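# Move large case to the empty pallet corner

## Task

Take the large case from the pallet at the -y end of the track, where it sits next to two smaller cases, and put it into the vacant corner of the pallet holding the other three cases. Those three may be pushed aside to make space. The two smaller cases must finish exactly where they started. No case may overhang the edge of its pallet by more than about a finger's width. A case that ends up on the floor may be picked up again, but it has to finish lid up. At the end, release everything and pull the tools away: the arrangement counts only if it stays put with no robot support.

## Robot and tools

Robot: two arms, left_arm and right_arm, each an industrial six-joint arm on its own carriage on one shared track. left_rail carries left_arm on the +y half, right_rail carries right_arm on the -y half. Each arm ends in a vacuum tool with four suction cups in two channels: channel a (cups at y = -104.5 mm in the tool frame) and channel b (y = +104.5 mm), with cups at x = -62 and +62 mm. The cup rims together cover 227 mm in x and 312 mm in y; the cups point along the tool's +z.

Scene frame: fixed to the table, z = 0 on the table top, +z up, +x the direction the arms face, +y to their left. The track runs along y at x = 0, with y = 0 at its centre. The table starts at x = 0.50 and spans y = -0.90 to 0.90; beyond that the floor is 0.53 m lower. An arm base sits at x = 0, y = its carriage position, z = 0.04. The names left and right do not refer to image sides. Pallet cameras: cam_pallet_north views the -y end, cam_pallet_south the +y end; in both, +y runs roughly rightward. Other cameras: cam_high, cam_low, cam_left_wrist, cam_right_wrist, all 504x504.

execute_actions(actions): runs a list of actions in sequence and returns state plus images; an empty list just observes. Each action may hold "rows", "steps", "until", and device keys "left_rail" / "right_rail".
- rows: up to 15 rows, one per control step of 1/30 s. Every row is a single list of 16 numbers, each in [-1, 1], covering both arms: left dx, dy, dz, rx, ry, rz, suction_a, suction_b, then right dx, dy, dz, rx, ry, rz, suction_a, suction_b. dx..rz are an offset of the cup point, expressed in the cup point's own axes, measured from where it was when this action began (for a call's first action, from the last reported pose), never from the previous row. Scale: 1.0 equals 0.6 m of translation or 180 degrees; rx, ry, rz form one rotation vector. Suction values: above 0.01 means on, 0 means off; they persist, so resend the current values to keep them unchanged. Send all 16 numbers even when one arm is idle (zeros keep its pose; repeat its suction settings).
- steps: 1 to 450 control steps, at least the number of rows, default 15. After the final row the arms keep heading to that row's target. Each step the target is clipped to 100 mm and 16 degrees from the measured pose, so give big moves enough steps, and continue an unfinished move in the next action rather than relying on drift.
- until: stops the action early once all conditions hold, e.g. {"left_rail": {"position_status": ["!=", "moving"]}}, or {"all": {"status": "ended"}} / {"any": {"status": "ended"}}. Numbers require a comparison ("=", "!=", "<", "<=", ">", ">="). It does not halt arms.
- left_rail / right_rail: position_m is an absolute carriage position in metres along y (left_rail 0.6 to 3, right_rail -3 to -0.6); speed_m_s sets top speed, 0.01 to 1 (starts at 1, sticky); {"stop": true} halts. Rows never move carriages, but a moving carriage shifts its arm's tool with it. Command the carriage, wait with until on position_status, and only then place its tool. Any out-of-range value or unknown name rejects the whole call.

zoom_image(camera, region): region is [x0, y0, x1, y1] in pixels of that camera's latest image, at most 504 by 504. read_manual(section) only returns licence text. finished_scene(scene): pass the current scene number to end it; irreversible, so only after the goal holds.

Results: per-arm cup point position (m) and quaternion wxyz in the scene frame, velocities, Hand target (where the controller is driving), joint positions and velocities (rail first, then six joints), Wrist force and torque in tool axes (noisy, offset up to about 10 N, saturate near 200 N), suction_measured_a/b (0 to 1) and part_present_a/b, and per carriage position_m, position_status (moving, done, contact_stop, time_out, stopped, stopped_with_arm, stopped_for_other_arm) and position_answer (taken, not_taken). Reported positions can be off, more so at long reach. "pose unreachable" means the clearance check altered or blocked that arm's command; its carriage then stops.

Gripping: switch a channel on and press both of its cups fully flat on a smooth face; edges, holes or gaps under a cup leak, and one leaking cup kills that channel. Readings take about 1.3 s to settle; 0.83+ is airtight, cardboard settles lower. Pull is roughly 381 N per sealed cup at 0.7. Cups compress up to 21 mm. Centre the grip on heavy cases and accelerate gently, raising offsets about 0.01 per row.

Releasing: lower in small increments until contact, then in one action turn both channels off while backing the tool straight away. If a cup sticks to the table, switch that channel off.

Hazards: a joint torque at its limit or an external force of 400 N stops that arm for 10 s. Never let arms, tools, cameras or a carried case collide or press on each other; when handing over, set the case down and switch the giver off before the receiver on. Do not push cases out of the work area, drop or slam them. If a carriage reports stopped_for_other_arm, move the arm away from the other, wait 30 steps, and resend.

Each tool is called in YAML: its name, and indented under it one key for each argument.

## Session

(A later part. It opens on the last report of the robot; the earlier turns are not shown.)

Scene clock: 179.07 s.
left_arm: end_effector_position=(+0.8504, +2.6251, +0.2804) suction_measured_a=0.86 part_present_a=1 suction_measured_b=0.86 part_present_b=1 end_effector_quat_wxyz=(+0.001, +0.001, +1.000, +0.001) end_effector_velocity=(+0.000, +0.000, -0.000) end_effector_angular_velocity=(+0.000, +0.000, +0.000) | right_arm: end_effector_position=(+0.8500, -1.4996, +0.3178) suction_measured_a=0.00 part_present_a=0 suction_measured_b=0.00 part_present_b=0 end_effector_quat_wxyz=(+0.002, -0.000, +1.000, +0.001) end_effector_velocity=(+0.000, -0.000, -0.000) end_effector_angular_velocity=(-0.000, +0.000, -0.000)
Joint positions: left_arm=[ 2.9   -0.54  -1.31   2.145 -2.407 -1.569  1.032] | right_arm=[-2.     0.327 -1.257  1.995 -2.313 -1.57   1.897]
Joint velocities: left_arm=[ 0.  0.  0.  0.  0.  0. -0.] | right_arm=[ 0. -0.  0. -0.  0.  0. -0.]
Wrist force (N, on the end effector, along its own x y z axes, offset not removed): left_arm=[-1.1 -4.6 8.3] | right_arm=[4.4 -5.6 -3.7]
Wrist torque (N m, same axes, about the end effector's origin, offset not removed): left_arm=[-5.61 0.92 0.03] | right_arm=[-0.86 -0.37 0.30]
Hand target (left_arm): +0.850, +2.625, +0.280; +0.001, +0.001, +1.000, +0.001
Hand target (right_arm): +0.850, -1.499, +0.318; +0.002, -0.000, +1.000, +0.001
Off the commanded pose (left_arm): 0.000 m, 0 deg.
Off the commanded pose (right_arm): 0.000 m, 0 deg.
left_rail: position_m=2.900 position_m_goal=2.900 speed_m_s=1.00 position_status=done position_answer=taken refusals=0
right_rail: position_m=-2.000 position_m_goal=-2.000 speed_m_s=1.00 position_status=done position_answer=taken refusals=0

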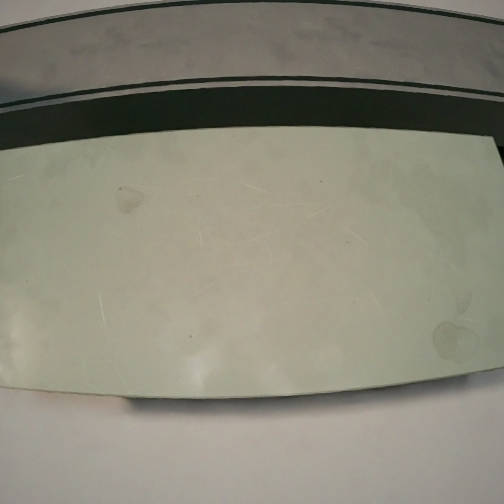

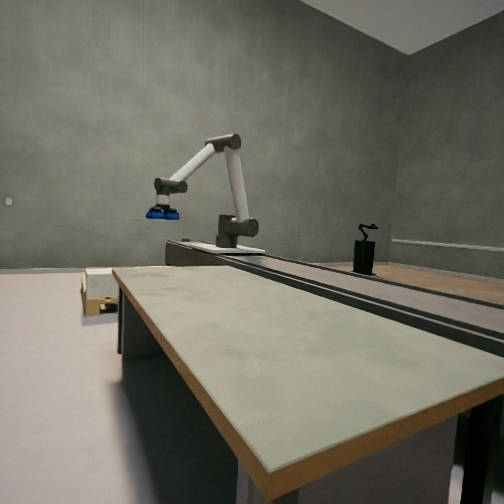

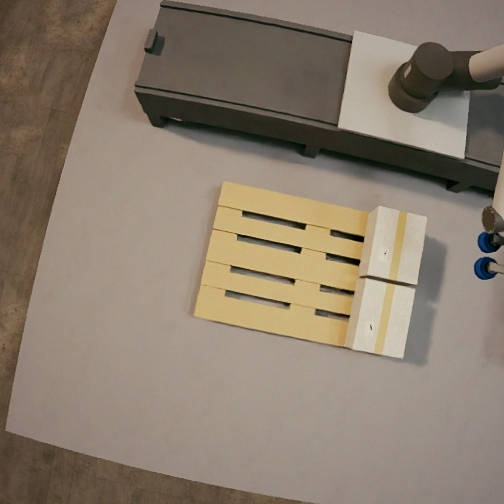

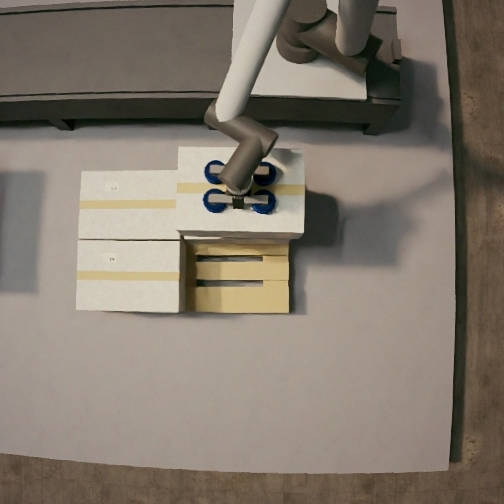

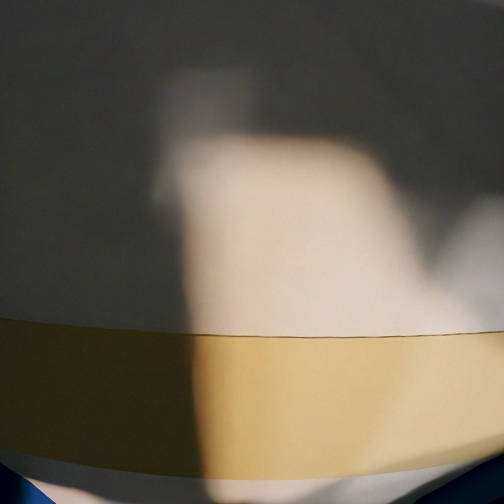

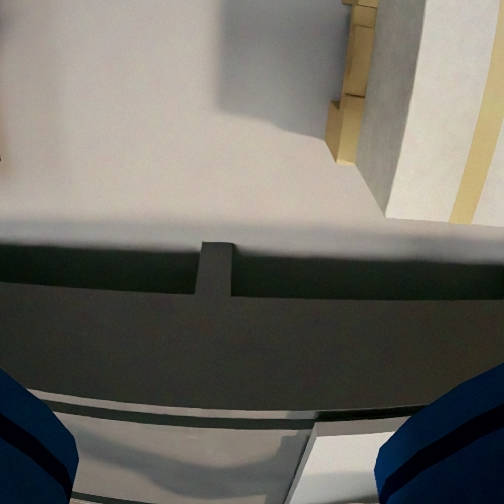

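execute_actions:
  actions:
    - {"rows": [[-0.01,0,0.003,0,0,0,1,1,0,0,0,0,0,0,0,0],[-0.03,0,0.01,0,0,0,1,1,0,0,0,0,0,0,0,0],[-0.06,0,0.02,0,0,-0.001,1,1,0,0,0,0,0,0,0,0],[-0.1,0,0.035,0,0,-0.002,1,1,0,0,0,0,0,0,0,0],[-0.15,0,0.055,0,0,-0.003,1,1,0,0,0,0,0,0,0,0],[-0.2,0,0.073,0,0,-0.004,1,1,0,0,0,0,0,0,0,0],[-0.26,0,0.095,0,0,-0.005,1,1,0,0,0,0,0,0,0,0],[-0.32,0,0.117,0,0,-0.0055,1,1,0,0,0,0,0,0,0,0],[-0.39,0,0.143,0,0,-0.0055,1,1,0,0,0,0,0,0,0,0],[-0.46,0,0.168,0,0,-0.0055,1,1,0,0,0,0,0,0,0,0],[-0.683,0,0.25,0,0,-0.0055,1,1,0,0,0,0,0,0,0,0]], "steps": 32}

execute_actions:
  actions: []

zoom_image:
  camera: "cam_pallet_south"
  region: [150, 160, 330, 340]

Scene clock: 189.73 s.
left_arm: end_effector_position=(+1.2521, +2.6263, +0.1325) suction_measured_a=0.86 part_present_a=1 suction_measured_b=0.86 part_present_b=1 end_effector_quat_wxyz=(+0.001, -0.008, +1.000, +0.001) end_effector_velocity=(+0.076, -0.012, -0.022) end_effector_angular_velocity=(-0.000, +0.008, -0.001) | right_arm: end_effector_position=(+0.8500, -1.4996, +0.3178) suction_measured_a=0.00 part_present_a=0 suction_measured_b=0.00 part_present_b=0 end_effector_quat_wxyz=(+0.002, -0.000, +1.000, +0.001) end_effector_velocity=(-0.000, -0.000, +0.000) end_effector_angular_velocity=(+0.000, -0.000, +0.000)
Joint positions: left_arm=[ 2.9   -0.373 -0.841  1.594 -2.325 -1.569  1.182] | right_arm=[-2.     0.327 -1.257  1.995 -2.313 -1.57   1.897]
Joint velocities: left_arm=[ 0.     0.014  0.085 -0.136  0.059 -0.003  0.016] | right_arm=[ 0.  0. -0.  0.  0. -0. -0.]
Wrist force (N, on the end effector, along its own x y z axes, offset not removed): left_arm=[-17.4 -7.5 13.5] | right_arm=[2.6 -10.0 -2.0]
Wrist torque (N m, same axes, about the end effector's origin, offset not removed): left_arm=[-5.54 0.59 -0.28] | right_arm=[-1.47 -0.32 0.31]
Hand target (left_arm): +1.260, +2.625, +0.130; +0.001, -0.008, +1.000, +0.001
Hand target (right_arm): +0.850, -1.499, +0.318; +0.002, -0.000, +1.000, +0.001
Off the commanded pose (left_arm): 0.009 m, 0 deg.
Off the commanded pose (right_arm): 0.000 m, 0 deg.
left_rail: position_m=2.900 position_m_goal=2.900 speed_m_s=1.00 position_status=done position_answer=taken refusals=0
right_rail: position_m=-2.000 position_m_goal=-2.000 speed_m_s=1.00 position_status=done position_answer=taken refusals=0

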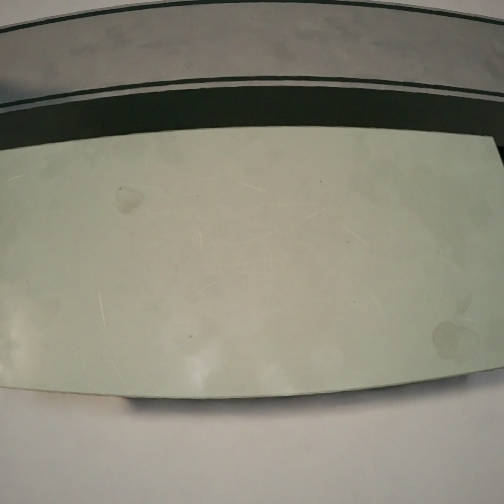

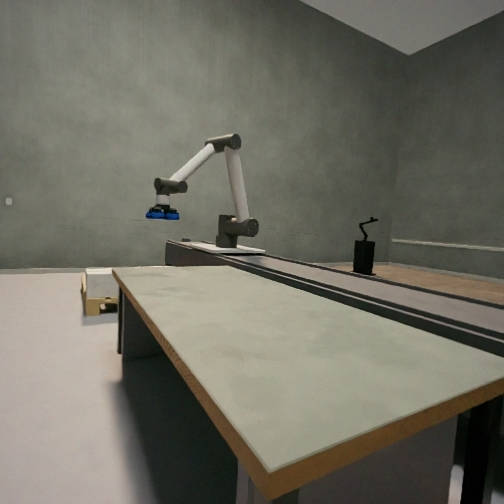

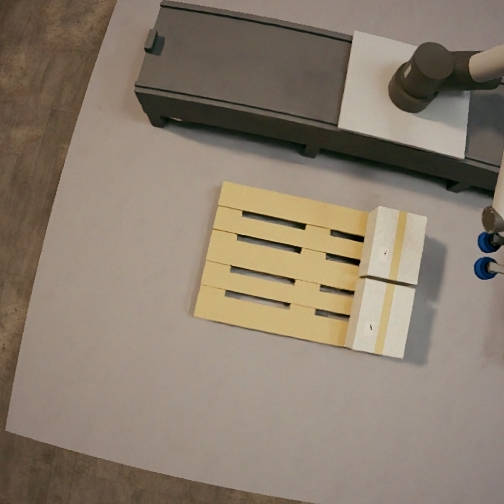

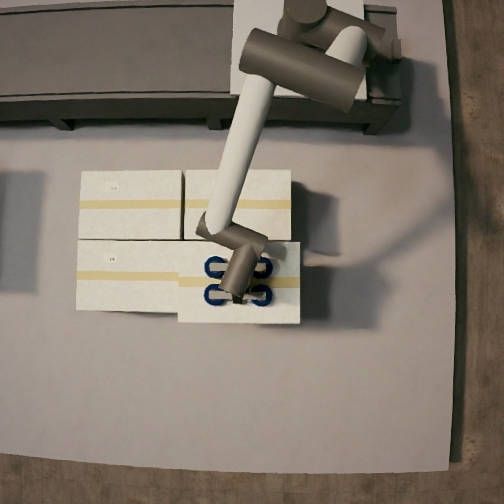

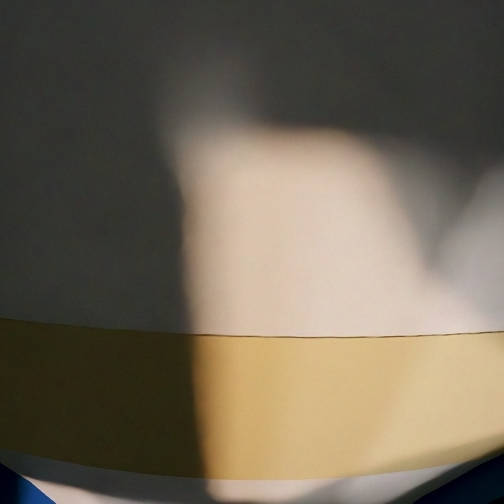

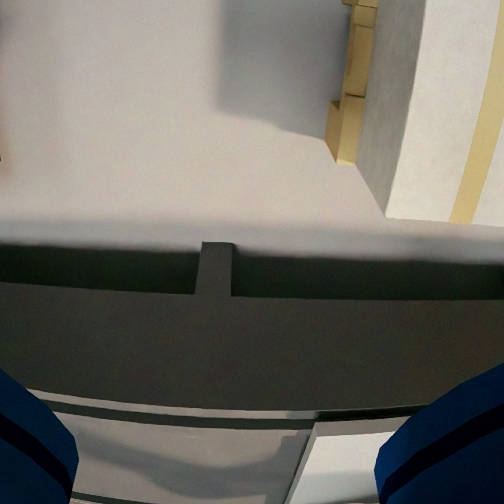

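Scene clock: 189.73 s.
left_arm: end_effector_position=(+1.2521, +2.6263, +0.1325) suction_measured_a=0.86 part_present_a=1 suction_measured_b=0.86 part_present_b=1 end_effector_quat_wxyz=(+0.001, -0.008, +1.000, +0.001) end_effector_velocity=(+0.076, -0.012, -0.022) end_effector_angular_velocity=(-0.000, +0.008, -0.001) | right_arm: end_effector_position=(+0.8500, -1.4996, +0.3178) suction_measured_a=0.00 part_present_a=0 suction_measured_b=0.00 part_present_b=0 end_effector_quat_wxyz=(+0.002, -0.000, +1.000, +0.001) end_effector_velocity=(-0.000, -0.000, +0.000) end_effector_angular_velocity=(+0.000, -0.000, +0.000)
Joint positions: left_arm=[ 2.9   -0.373 -0.841  1.594 -2.325 -1.569  1.182] | right_arm=[-2.     0.327 -1.257  1.995 -2.313 -1.57   1.897]
Joint velocities: left_arm=[ 0.     0.014  0.085 -0.136  0.059 -0.003  0.016] | right_arm=[ 0.  0. -0.  0.  0. -0. -0.]
Wrist force (N, on the end effector, along its own x y z axes, offset not removed): left_arm=[-17.4 -7.5 13.5] | right_arm=[2.6 -10.0 -2.0]
Wrist torque (N m, same axes, about the end effector's origin, offset not removed): left_arm=[-5.54 0.59 -0.28] | right_arm=[-1.47 -0.32 0.31]
Hand target (left_arm): +1.260, +2.625, +0.130; +0.001, -0.008, +1.000, +0.001
Hand target (right_arm): +0.850, -1.499, +0.318; +0.002, -0.000, +1.000, +0.001
Off the commanded pose (left_arm): 0.009 m, 0 deg.
Off the commanded pose (right_arm): 0.000 m, 0 deg.
left_rail: position_m=2.900 position_m_goal=2.900 speed_m_s=1.00 position_status=done position_answer=taken refusals=0
right_rail: position_m=-2.000 position_m_goal=-2.000 speed_m_s=1.00 position_status=done position_answer=taken refusals=0

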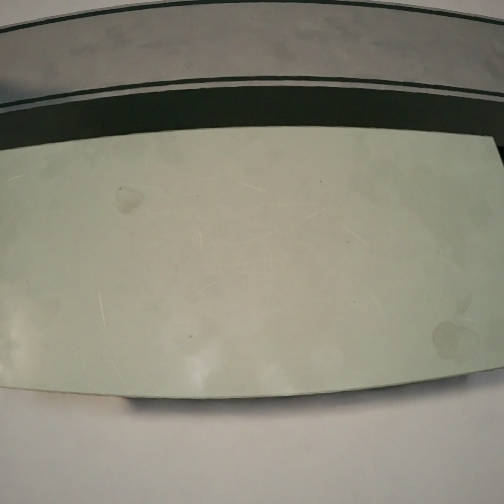

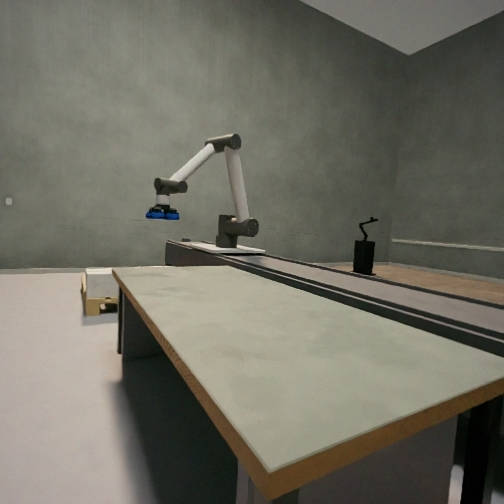

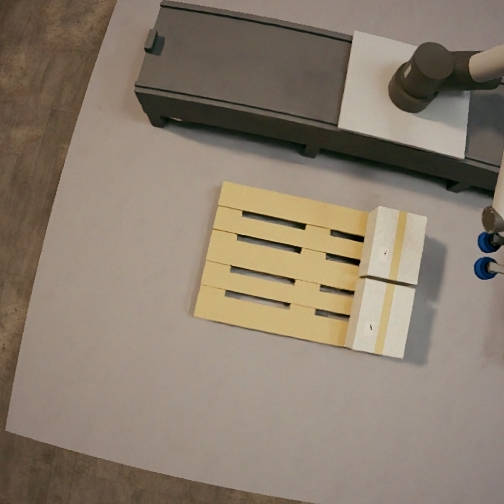

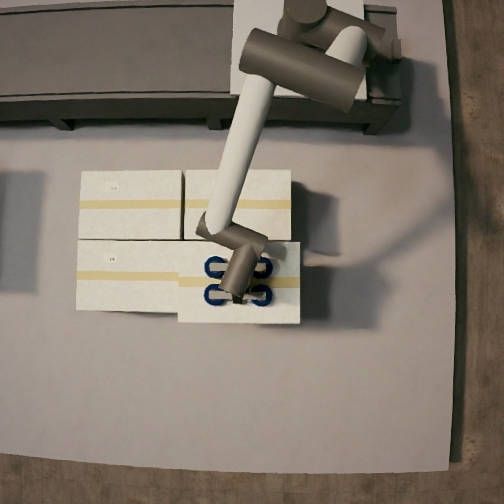

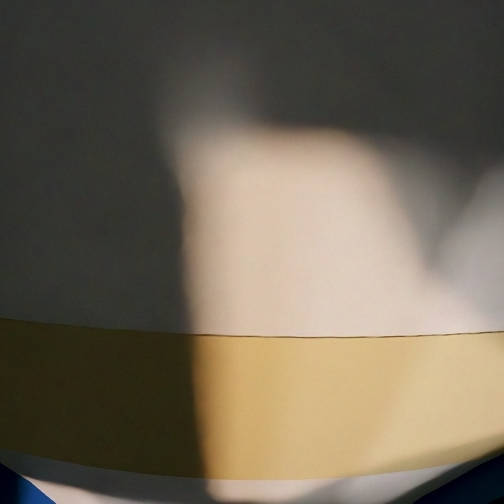

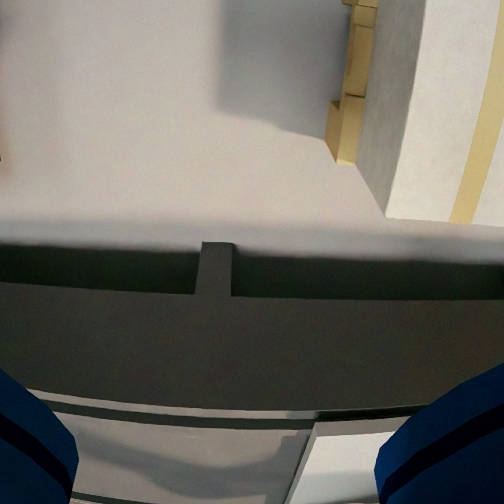

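Region (150, 160, 330, 340) of cam_pallet_south's 504x504 image, scaled by 2.800, with more detail than that image has.

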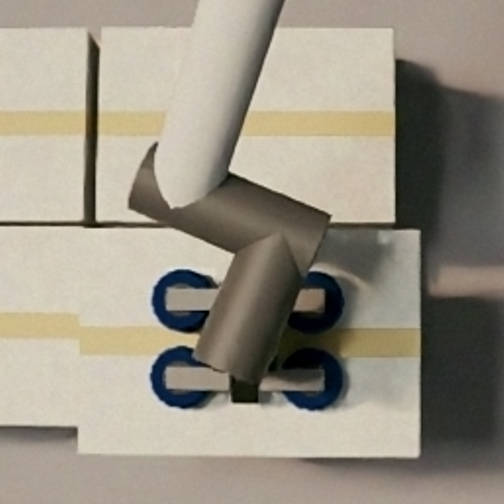

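execute_actions:
  actions:
    - {"rows": [[-0.01,0,0.012,0,0,0,1,1,0,0,0,0,0,0,0,0],[-0.007,0,0.03,0,0,0,1,1,0,0,0,0,0,0,0,0],[-0.004,0,0.055,0,0,0,1,1,0,0,0,0,0,0,0,0],[0,0,0.085,0,0,0,1,1,0,0,0,0,0,0,0,0],[0,0,0.12,0,0,0,1,1,0,0,0,0,0,0,0,0],[0,0,0.16,0,0,0,1,1,0,0,0,0,0,0,0,0],[0,0,0.2,0,0,0,1,1,0,0,0,0,0,0,0,0],[0,0,0.24,0,0,0,1,1,0,0,0,0,0,0,0,0],[0,0,0.28,0,0,0,1,1,0,0,0,0,0,0,0,0],[0,0,0.32,0,0,0,1,1,0,0,0,0,0,0,0,0],[0,0,0.36,0,0,0,1,1,0,0,0,0,0,0,0,0],[0,0,0.4,0,0,0,1,1,0,0,0,0,0,0,0,0],[0,0,0.4375,0,0,0,1,1,0,0,0,0,0,0,0,0]], "steps": 28}

zoom_image:
  camera: "cam_pallet_south"
  region: [160, 200, 320, 340]

Scene clock: 196.33 s.
left_arm: end_effector_position=(+1.2521, +2.6262, -0.1290) suction_measured_a=0.86 part_present_a=1 suction_measured_b=0.86 part_present_b=1 end_effector_quat_wxyz=(+0.001, -0.008, +1.000, +0.001) end_effector_velocity=(+0.003, -0.001, -0.008) end_effector_angular_velocity=(-0.001, -0.001, -0.000) | right_arm: end_effector_position=(+0.8500, -1.4996, +0.3178) suction_measured_a=0.00 part_present_a=0 suction_measured_b=0.00 part_present_b=0 end_effector_quat_wxyz=(+0.002, -0.000, +1.000, +0.001) end_effector_velocity=(-0.000, +0.000, +0.000) end_effector_angular_velocity=(+0.000, -0.000, +0.000)
Joint positions: left_arm=[ 2.9   -0.373 -0.608  1.6   -2.564 -1.569  1.182] | right_arm=[-2.     0.327 -1.257  1.995 -2.313 -1.57   1.897]
Joint velocities: left_arm=[ 0.     0.001  0.01  -0.007 -0.005 -0.     0.001] | right_arm=[ 0.  0. -0.  0.  0.  0. -0.]
Wrist force (N, on the end effector, along its own x y z axes, offset not removed): left_arm=[-2.3 -2.0 10.6] | right_arm=[2.6 -8.6 -4.1]
Wrist torque (N m, same axes, about the end effector's origin, offset not removed): left_arm=[-5.33 0.94 -0.09] | right_arm=[-1.25 -0.27 0.29]
Hand target (left_arm): +1.252, +2.626, -0.130; +0.001, -0.008, +1.000, +0.001
Hand target (right_arm): +0.850, -1.499, +0.318; +0.002, -0.000, +1.000, +0.001
Off the commanded pose (left_arm): 0.001 m, 0 deg.
Off the commanded pose (right_arm): 0.000 m, 0 deg.
left_rail: position_m=2.900 position_m_goal=2.900 speed_m_s=1.00 position_status=done position_answer=taken refusals=0
right_rail: position_m=-2.000 position_m_goal=-2.000 speed_m_s=1.00 position_status=done position_answer=taken refusals=0

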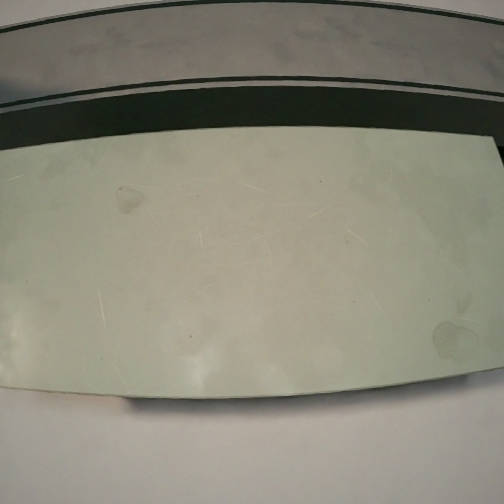

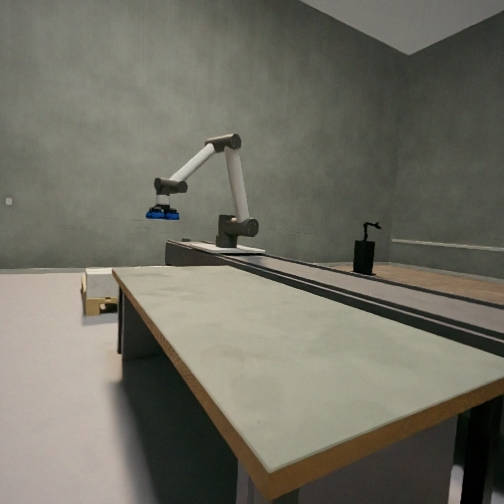

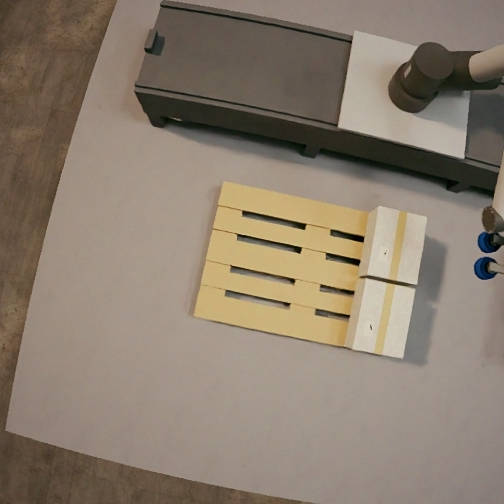

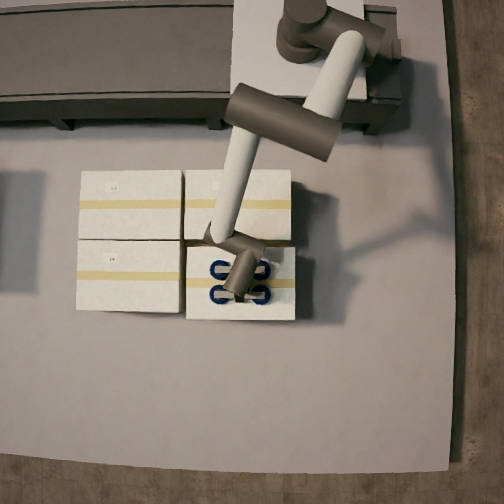

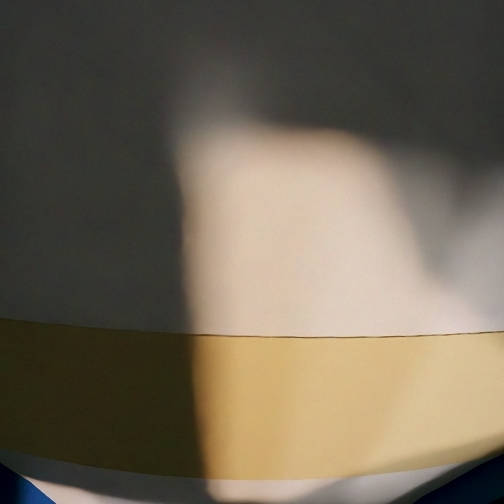

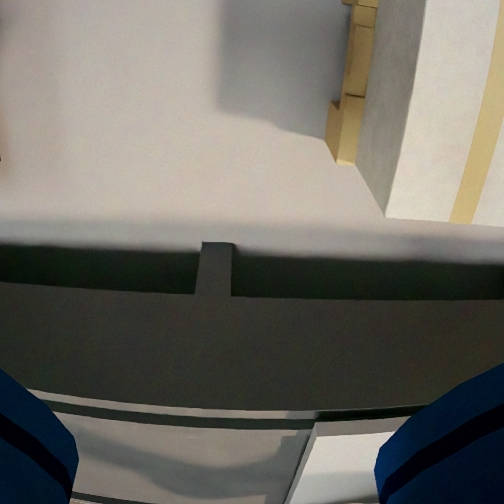

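Region (160, 200, 320, 340) of cam_pallet_south's 504x504 image, scaled by 3.150, with more detail than that image has; it fills the top 441 rows of this view, and the rest is white.

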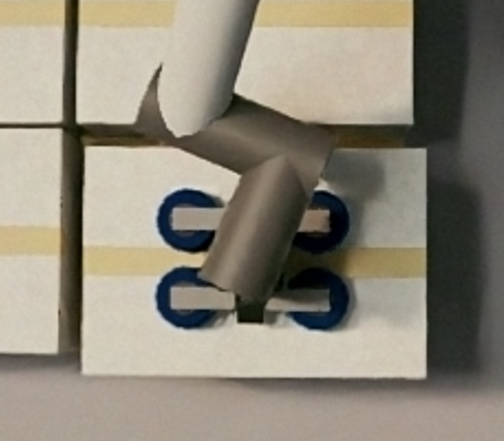

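execute_actions:
  actions:
    - {"rows": [[0.008,-0.008,0.003,0,0,0,1,1,0,0,0,0,0,0,0,0],[0.02,-0.019,0.007,0,0,0,1,1,0,0,0,0,0,0,0,0],[0.032,-0.03,0.012,0,0,0,1,1,0,0,0,0,0,0,0,0],[0.044,-0.041,0.018,0,0,0,1,1,0,0,0,0,0,0,0,0],[0.053,-0.05,0.025,0,0,0,1,1,0,0,0,0,0,0,0,0]], "steps": 16}

zoom_image:
  camera: "cam_pallet_south"
  region: [160, 200, 320, 340]

Scene clock: 205.47 s.
left_arm: end_effector_position=(+1.2215, +2.5962, -0.1437) suction_measured_a=0.86 part_present_a=1 suction_measured_b=0.86 part_present_b=1 end_effector_quat_wxyz=(+0.001, -0.008, +1.000, +0.001) end_effector_velocity=(-0.005, -0.005, -0.003) end_effector_angular_velocity=(+0.000, -0.001, +0.000) | right_arm: end_effector_position=(+0.8500, -1.4996, +0.3178) suction_measured_a=0.00 part_present_a=0 suction_measured_b=0.00 part_present_b=0 end_effector_quat_wxyz=(+0.002, -0.000, +1.000, +0.001) end_effector_velocity=(+0.000, +0.000, -0.000) end_effector_angular_velocity=(-0.000, +0.000, +0.000)
Joint positions: left_arm=[ 2.9   -0.405 -0.608  1.638 -2.602 -1.569  1.15 ] | right_arm=[-2.     0.327 -1.257  1.995 -2.313 -1.57   1.897]
Joint velocities: left_arm=[ 0.    -0.006  0.     0.007 -0.007  0.    -0.006] | right_arm=[ 0.  0.  0. -0. -0.  0. -0.]
Wrist force (N, on the end effector, along its own x y z axes, offset not removed): left_arm=[-0.1 -5.2 10.1] | right_arm=[2.2 -8.4 -6.1]
Wrist torque (N m, same axes, about the end effector's origin, offset not removed): left_arm=[-5.59 0.98 0.14] | right_arm=[-1.17 -0.17 0.27]
Hand target (left_arm): +1.221, +2.596, -0.144; +0.001, -0.008, +1.000, +0.001
Hand target (right_arm): +0.850, -1.499, +0.318; +0.002, -0.000, +1.000, +0.001
Off the commanded pose (left_arm): 0.001 m, 0 deg.
Off the commanded pose (right_arm): 0.000 m, 0 deg.
left_rail: position_m=2.900 position_m_goal=2.900 speed_m_s=1.00 position_status=done position_answer=taken refusals=0
right_rail: position_m=-2.000 position_m_goal=-2.000 speed_m_s=1.00 position_status=done position_answer=taken refusals=0

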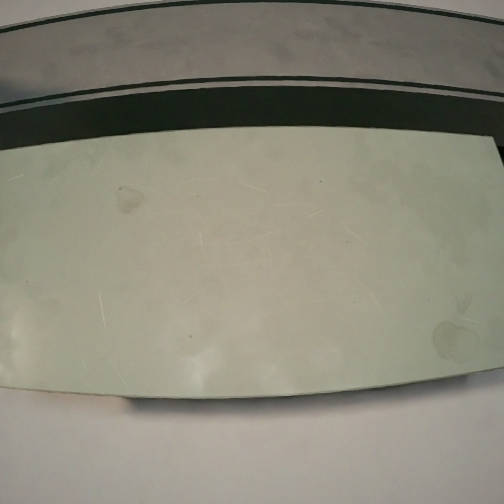

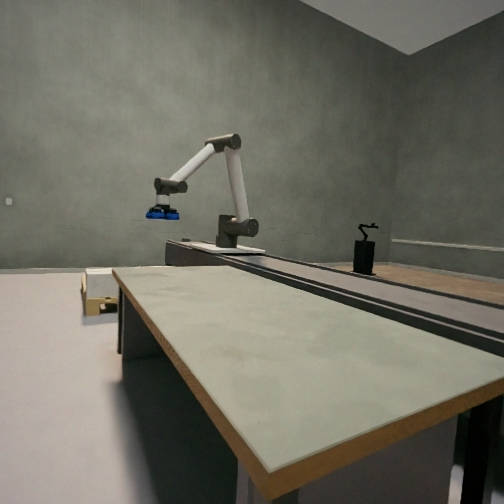

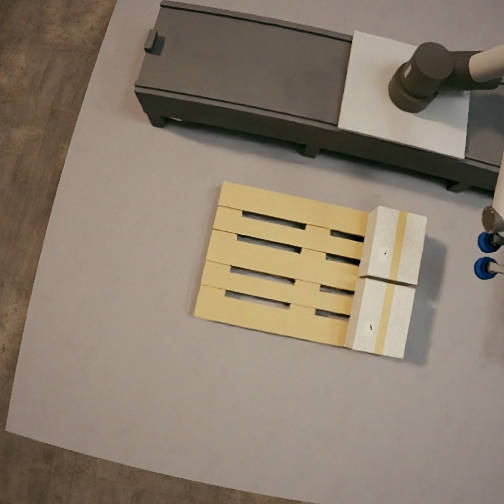

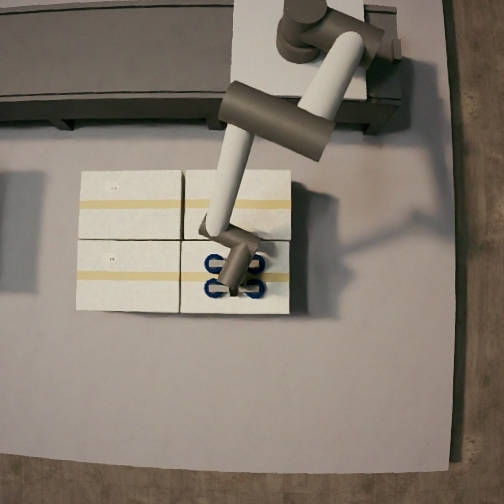

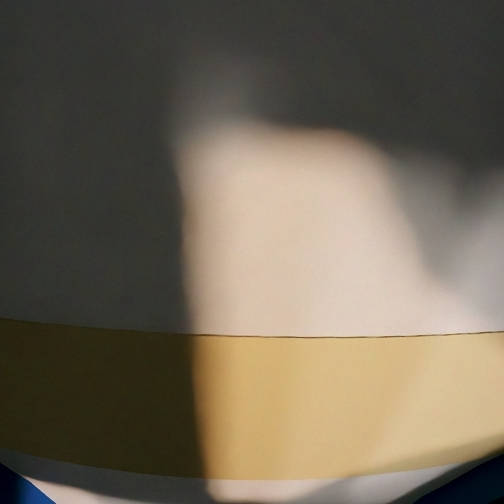

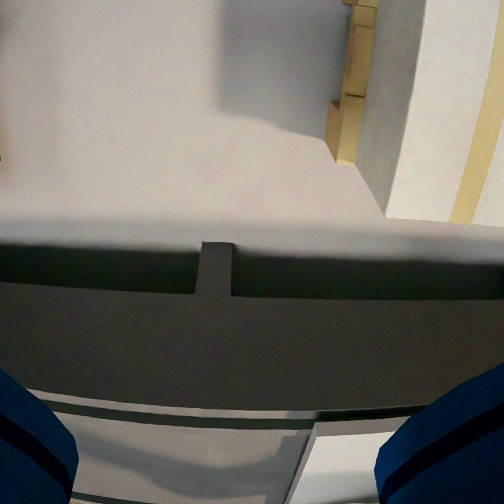

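Region (160, 200, 320, 340) of cam_pallet_south's 504x504 image, scaled by 3.150, with more detail than that image has; it fills the top 441 rows of this view, and the rest is white.

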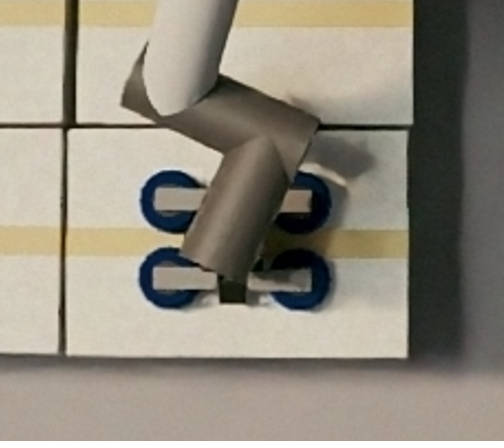

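execute_actions:
  actions:
    - {"rows": [[0.001,-0.001,0.007,0,0,0,1,1,0,0,0,0,0,0,0,0]], "steps": 2}

Scene clock: 211.33 s.
left_arm: end_effector_position=(+1.2208, +2.5957, -0.1448) suction_measured_a=0.86 part_present_a=1 suction_measured_b=0.86 part_present_b=1 end_effector_quat_wxyz=(+0.001, -0.008, +1.000, +0.001) end_effector_velocity=(-0.000, -0.000, -0.023) end_effector_angular_velocity=(-0.001, -0.003, +0.001) | right_arm: end_effector_position=(+0.8500, -1.4996, +0.3178) suction_measured_a=0.00 part_present_a=0 suction_measured_b=0.00 part_present_b=0 end_effector_quat_wxyz=(+0.002, -0.000, +1.000, +0.001) end_effector_velocity=(+0.000, -0.000, -0.000) end_effector_angular_velocity=(-0.000, +0.000, -0.000)
Joint positions: left_arm=[ 2.9   -0.405 -0.608  1.639 -2.603 -1.569  1.15 ] | right_arm=[-2.     0.327 -1.257  1.995 -2.313 -1.57   1.897]
Joint velocities: left_arm=[ 0.    -0.     0.023 -0.003 -0.023  0.    -0.001] | right_arm=[ 0. -0.  0. -0.  0.  0. -0.]
Wrist force (N, on the end effector, along its own x y z axes, offset not removed): left_arm=[-3.1 -1.9 -2.1] | right_arm=[2.4 -7.9 -0.5]
Wrist torque (N m, same axes, about the end effector's origin, offset not removed): left_arm=[-4.72 0.92 0.05] | right_arm=[-1.10 -0.19 0.37]
Hand target (left_arm): +1.221, +2.596, -0.148; +0.001, -0.008, +1.000, +0.001
Hand target (right_arm): +0.850, -1.499, +0.318; +0.002, -0.000, +1.000, +0.001
Off the commanded pose (left_arm): 0.003 m, 0 deg.
Off the commanded pose (right_arm): 0.000 m, 0 deg.
left_rail: position_m=2.900 position_m_goal=2.900 speed_m_s=1.00 position_status=done position_answer=taken refusals=0
right_rail: position_m=-2.000 position_m_goal=-2.000 speed_m_s=1.00 position_status=done position_answer=taken refusals=0

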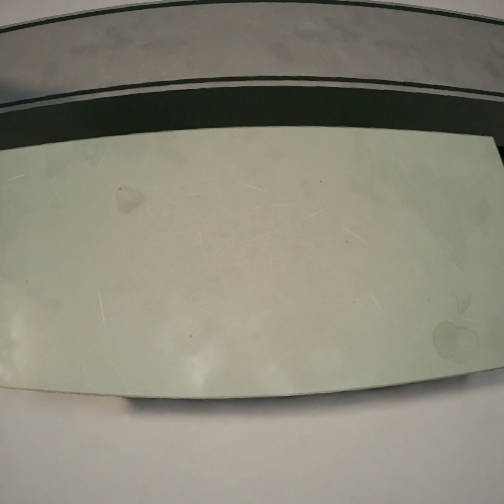

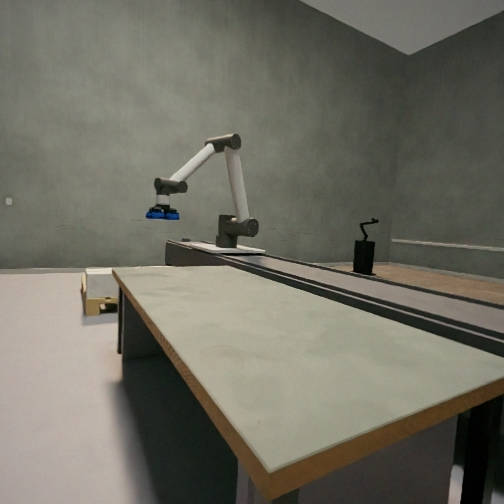

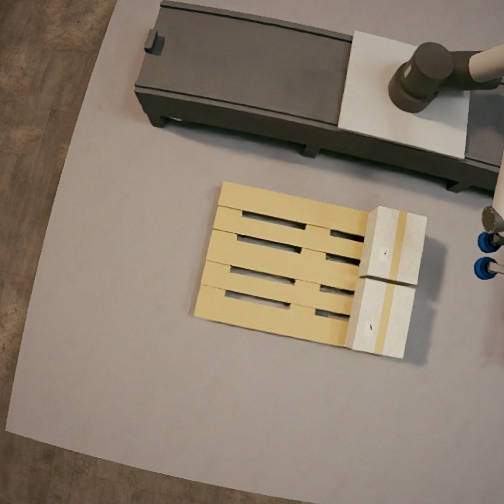

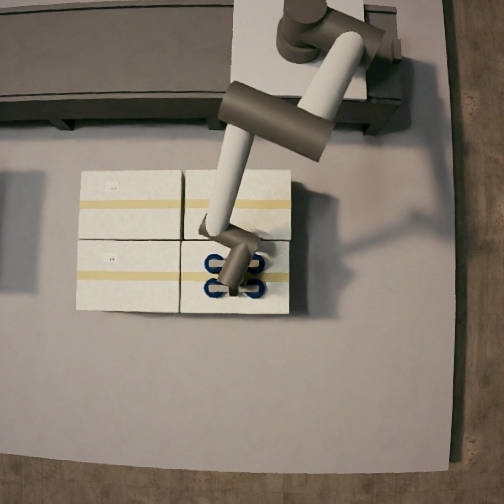

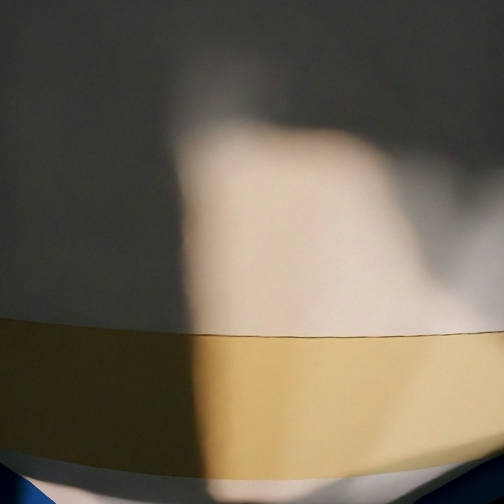

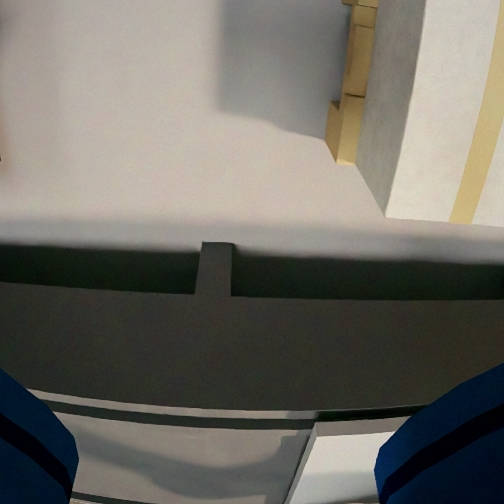

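execute_actions:
  actions:
    - {"rows": [[0,0,0.0095,0,0,0,1,1,0,0,0,0,0,0,0,0]], "steps": 6}

Scene clock: 213.40 s.
left_arm: end_effector_position=(+1.2208, +2.5957, -0.1500) suction_measured_a=0.86 part_present_a=1 suction_measured_b=0.86 part_present_b=1 end_effector_quat_wxyz=(+0.001, -0.008, +1.000, +0.001) end_effector_velocity=(+0.000, -0.000, -0.006) end_effector_angular_velocity=(-0.001, -0.001, +0.000) | right_arm: end_effector_position=(+0.8500, -1.4996, +0.3178) suction_measured_a=0.00 part_present_a=0 suction_measured_b=0.00 part_present_b=0 end_effector_quat_wxyz=(+0.002, -0.000, +1.000, +0.001) end_effector_velocity=(-0.000, +0.000, +0.000) end_effector_angular_velocity=(+0.000, -0.000, +0.000)
Joint positions: left_arm=[ 2.9   -0.405 -0.602  1.637 -2.607 -1.569  1.15 ] | right_arm=[-2.     0.327 -1.257  1.995 -2.313 -1.57   1.897]
Joint velocities: left_arm=[ 0.     0.     0.006 -0.001 -0.006 -0.    -0.   ] | right_arm=[ 0.  0. -0.  0. -0. -0.  0.]
Wrist force (N, on the end effector, along its own x y z axes, offset not removed): left_arm=[-1.0 -3.6 12.8] | right_arm=[2.8 -6.7 -1.7]
Wrist torque (N m, same axes, about the end effector's origin, offset not removed): left_arm=[-5.38 0.92 0.02] | right_arm=[-1.07 -0.34 0.29]
Hand target (left_arm): +1.221, +2.596, -0.151; +0.001, -0.008, +1.000, +0.001
Hand target (right_arm): +0.850, -1.499, +0.318; +0.002, -0.000, +1.000, +0.001
Off the commanded pose (left_arm): 0.001 m, 0 deg.
Off the commanded pose (right_arm): 0.000 m, 0 deg.
left_rail: position_m=2.900 position_m_goal=2.900 speed_m_s=1.00 position_status=done position_answer=taken refusals=0
right_rail: position_m=-2.000 position_m_goal=-2.000 speed_m_s=1.00 position_status=done position_answer=taken refusals=0

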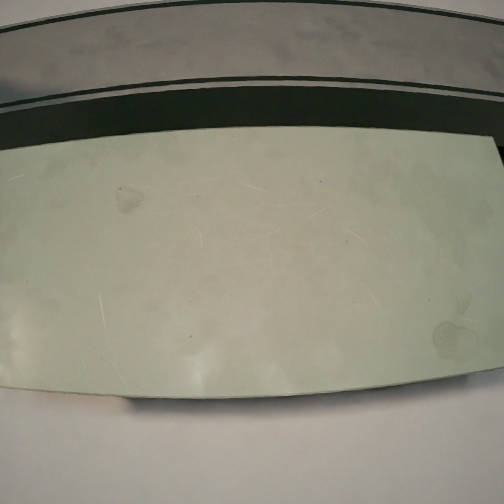

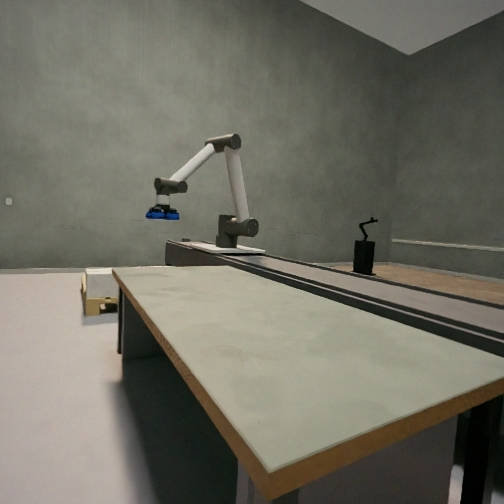

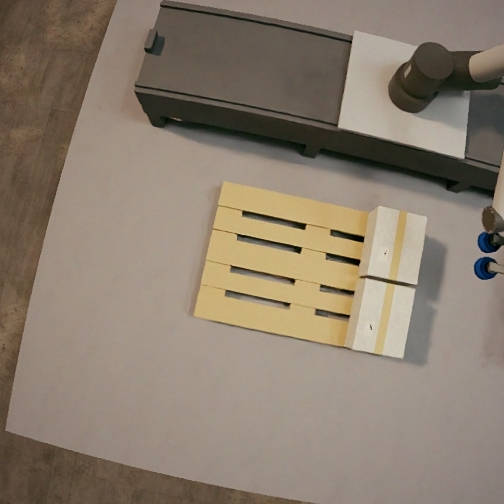

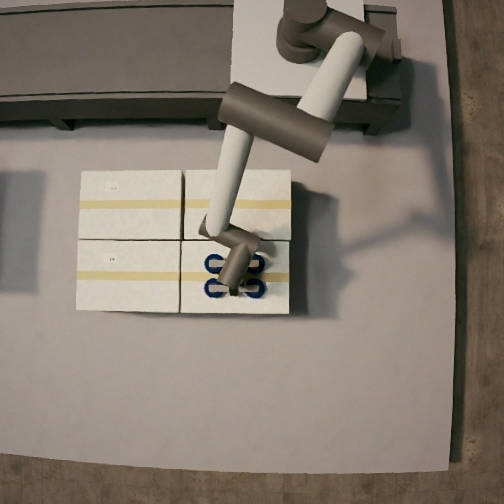

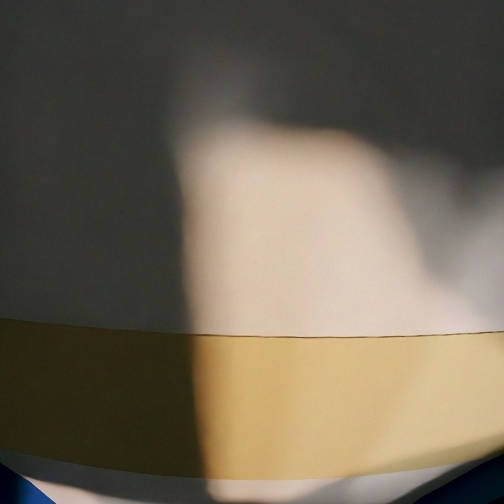

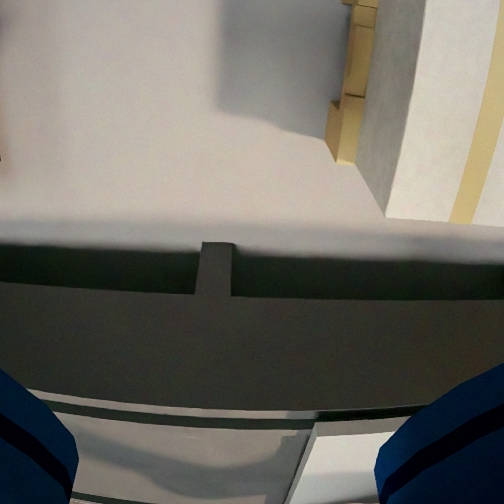

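execute_actions:
  actions:
    - {"rows": [[0,0,0.0042,0,0,0,1,1,0,0,0,0,0,0,0,0]], "steps": 6}

Scene clock: 215.07 s.
left_arm: end_effector_position=(+1.2208, +2.5957, -0.1521) suction_measured_a=0.86 part_present_a=1 suction_measured_b=0.86 part_present_b=1 end_effector_quat_wxyz=(+0.001, -0.008, +1.000, +0.001) end_effector_velocity=(+0.000, -0.000, -0.004) end_effector_angular_velocity=(-0.000, -0.001, +0.000) | right_arm: end_effector_position=(+0.8500, -1.4996, +0.3178) suction_measured_a=0.00 part_present_a=0 suction_measured_b=0.00 part_present_b=0 end_effector_quat_wxyz=(+0.002, -0.000, +1.000, +0.001) end_effector_velocity=(+0.000, -0.000, -0.000) end_effector_angular_velocity=(-0.000, +0.000, -0.000)
Joint positions: left_arm=[ 2.9   -0.405 -0.6    1.637 -2.609 -1.569  1.15 ] | right_arm=[-2.     0.327 -1.257  1.995 -2.313 -1.57   1.897]
Joint velocities: left_arm=[ 0.    -0.     0.004 -0.001 -0.004  0.    -0.   ] | right_arm=[ 0. -0.  0. -0.  0.  0.  0.]
Wrist force (N, on the end effector, along its own x y z axes, offset not removed): left_arm=[-0.5 -1.9 11.3] | right_arm=[2.8 -7.9 -2.6]
Wrist torque (N m, same axes, about the end effector's origin, offset not removed): left_arm=[-5.11 0.82 0.02] | right_arm=[-1.25 -0.23 0.38]
Hand target (left_arm): +1.221, +2.596, -0.152; +0.001, -0.008, +1.000, +0.001
Hand target (right_arm): +0.850, -1.499, +0.318; +0.002, -0.000, +1.000, +0.001
Off the commanded pose (left_arm): 0.000 m, 0 deg.
Off the commanded pose (right_arm): 0.000 m, 0 deg.
left_rail: position_m=2.900 position_m_goal=2.900 speed_m_s=1.00 position_status=done position_answer=taken refusals=0
right_rail: position_m=-2.000 position_m_goal=-2.000 speed_m_s=1.00 position_status=done position_answer=taken refusals=0

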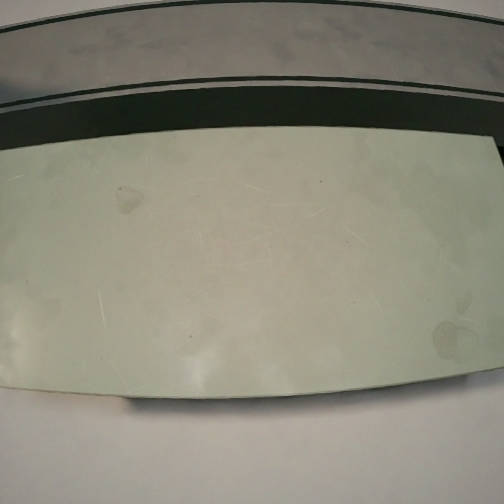

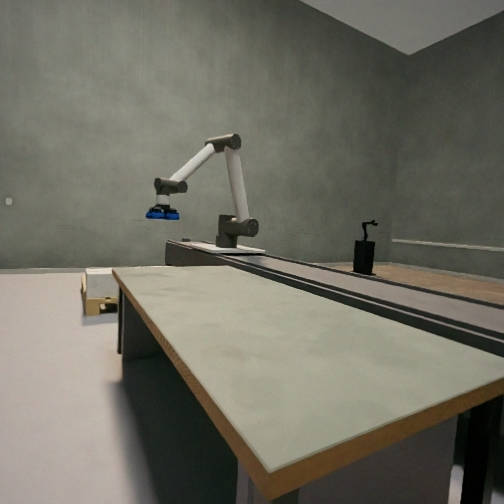

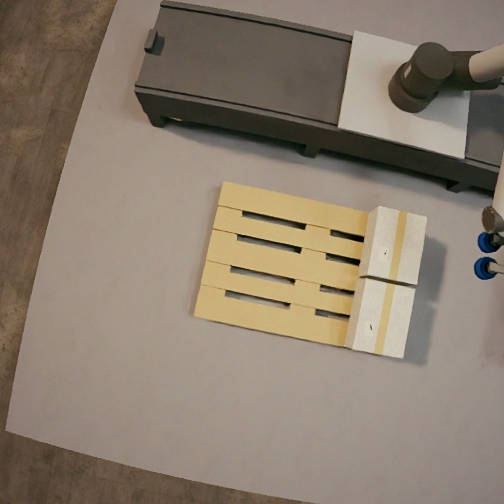

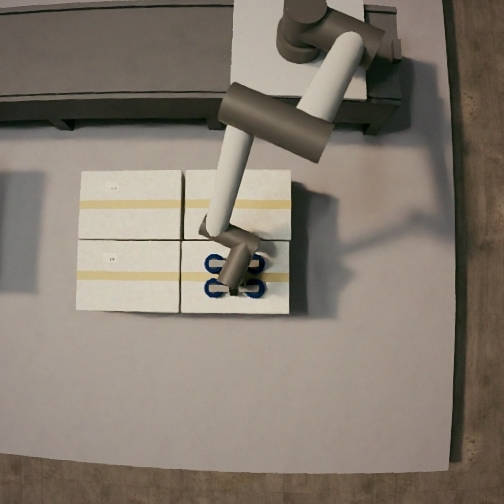

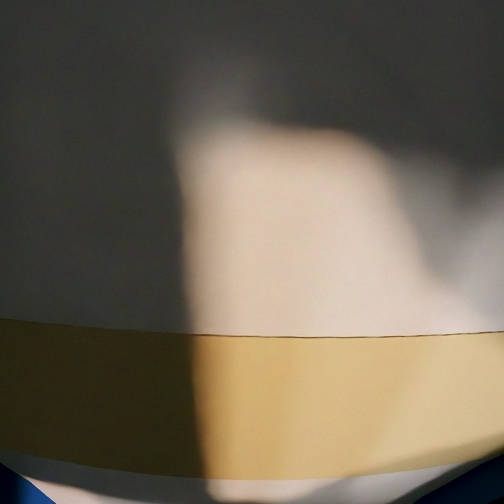

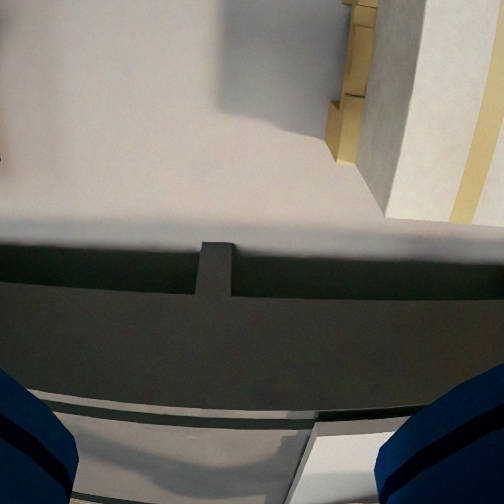

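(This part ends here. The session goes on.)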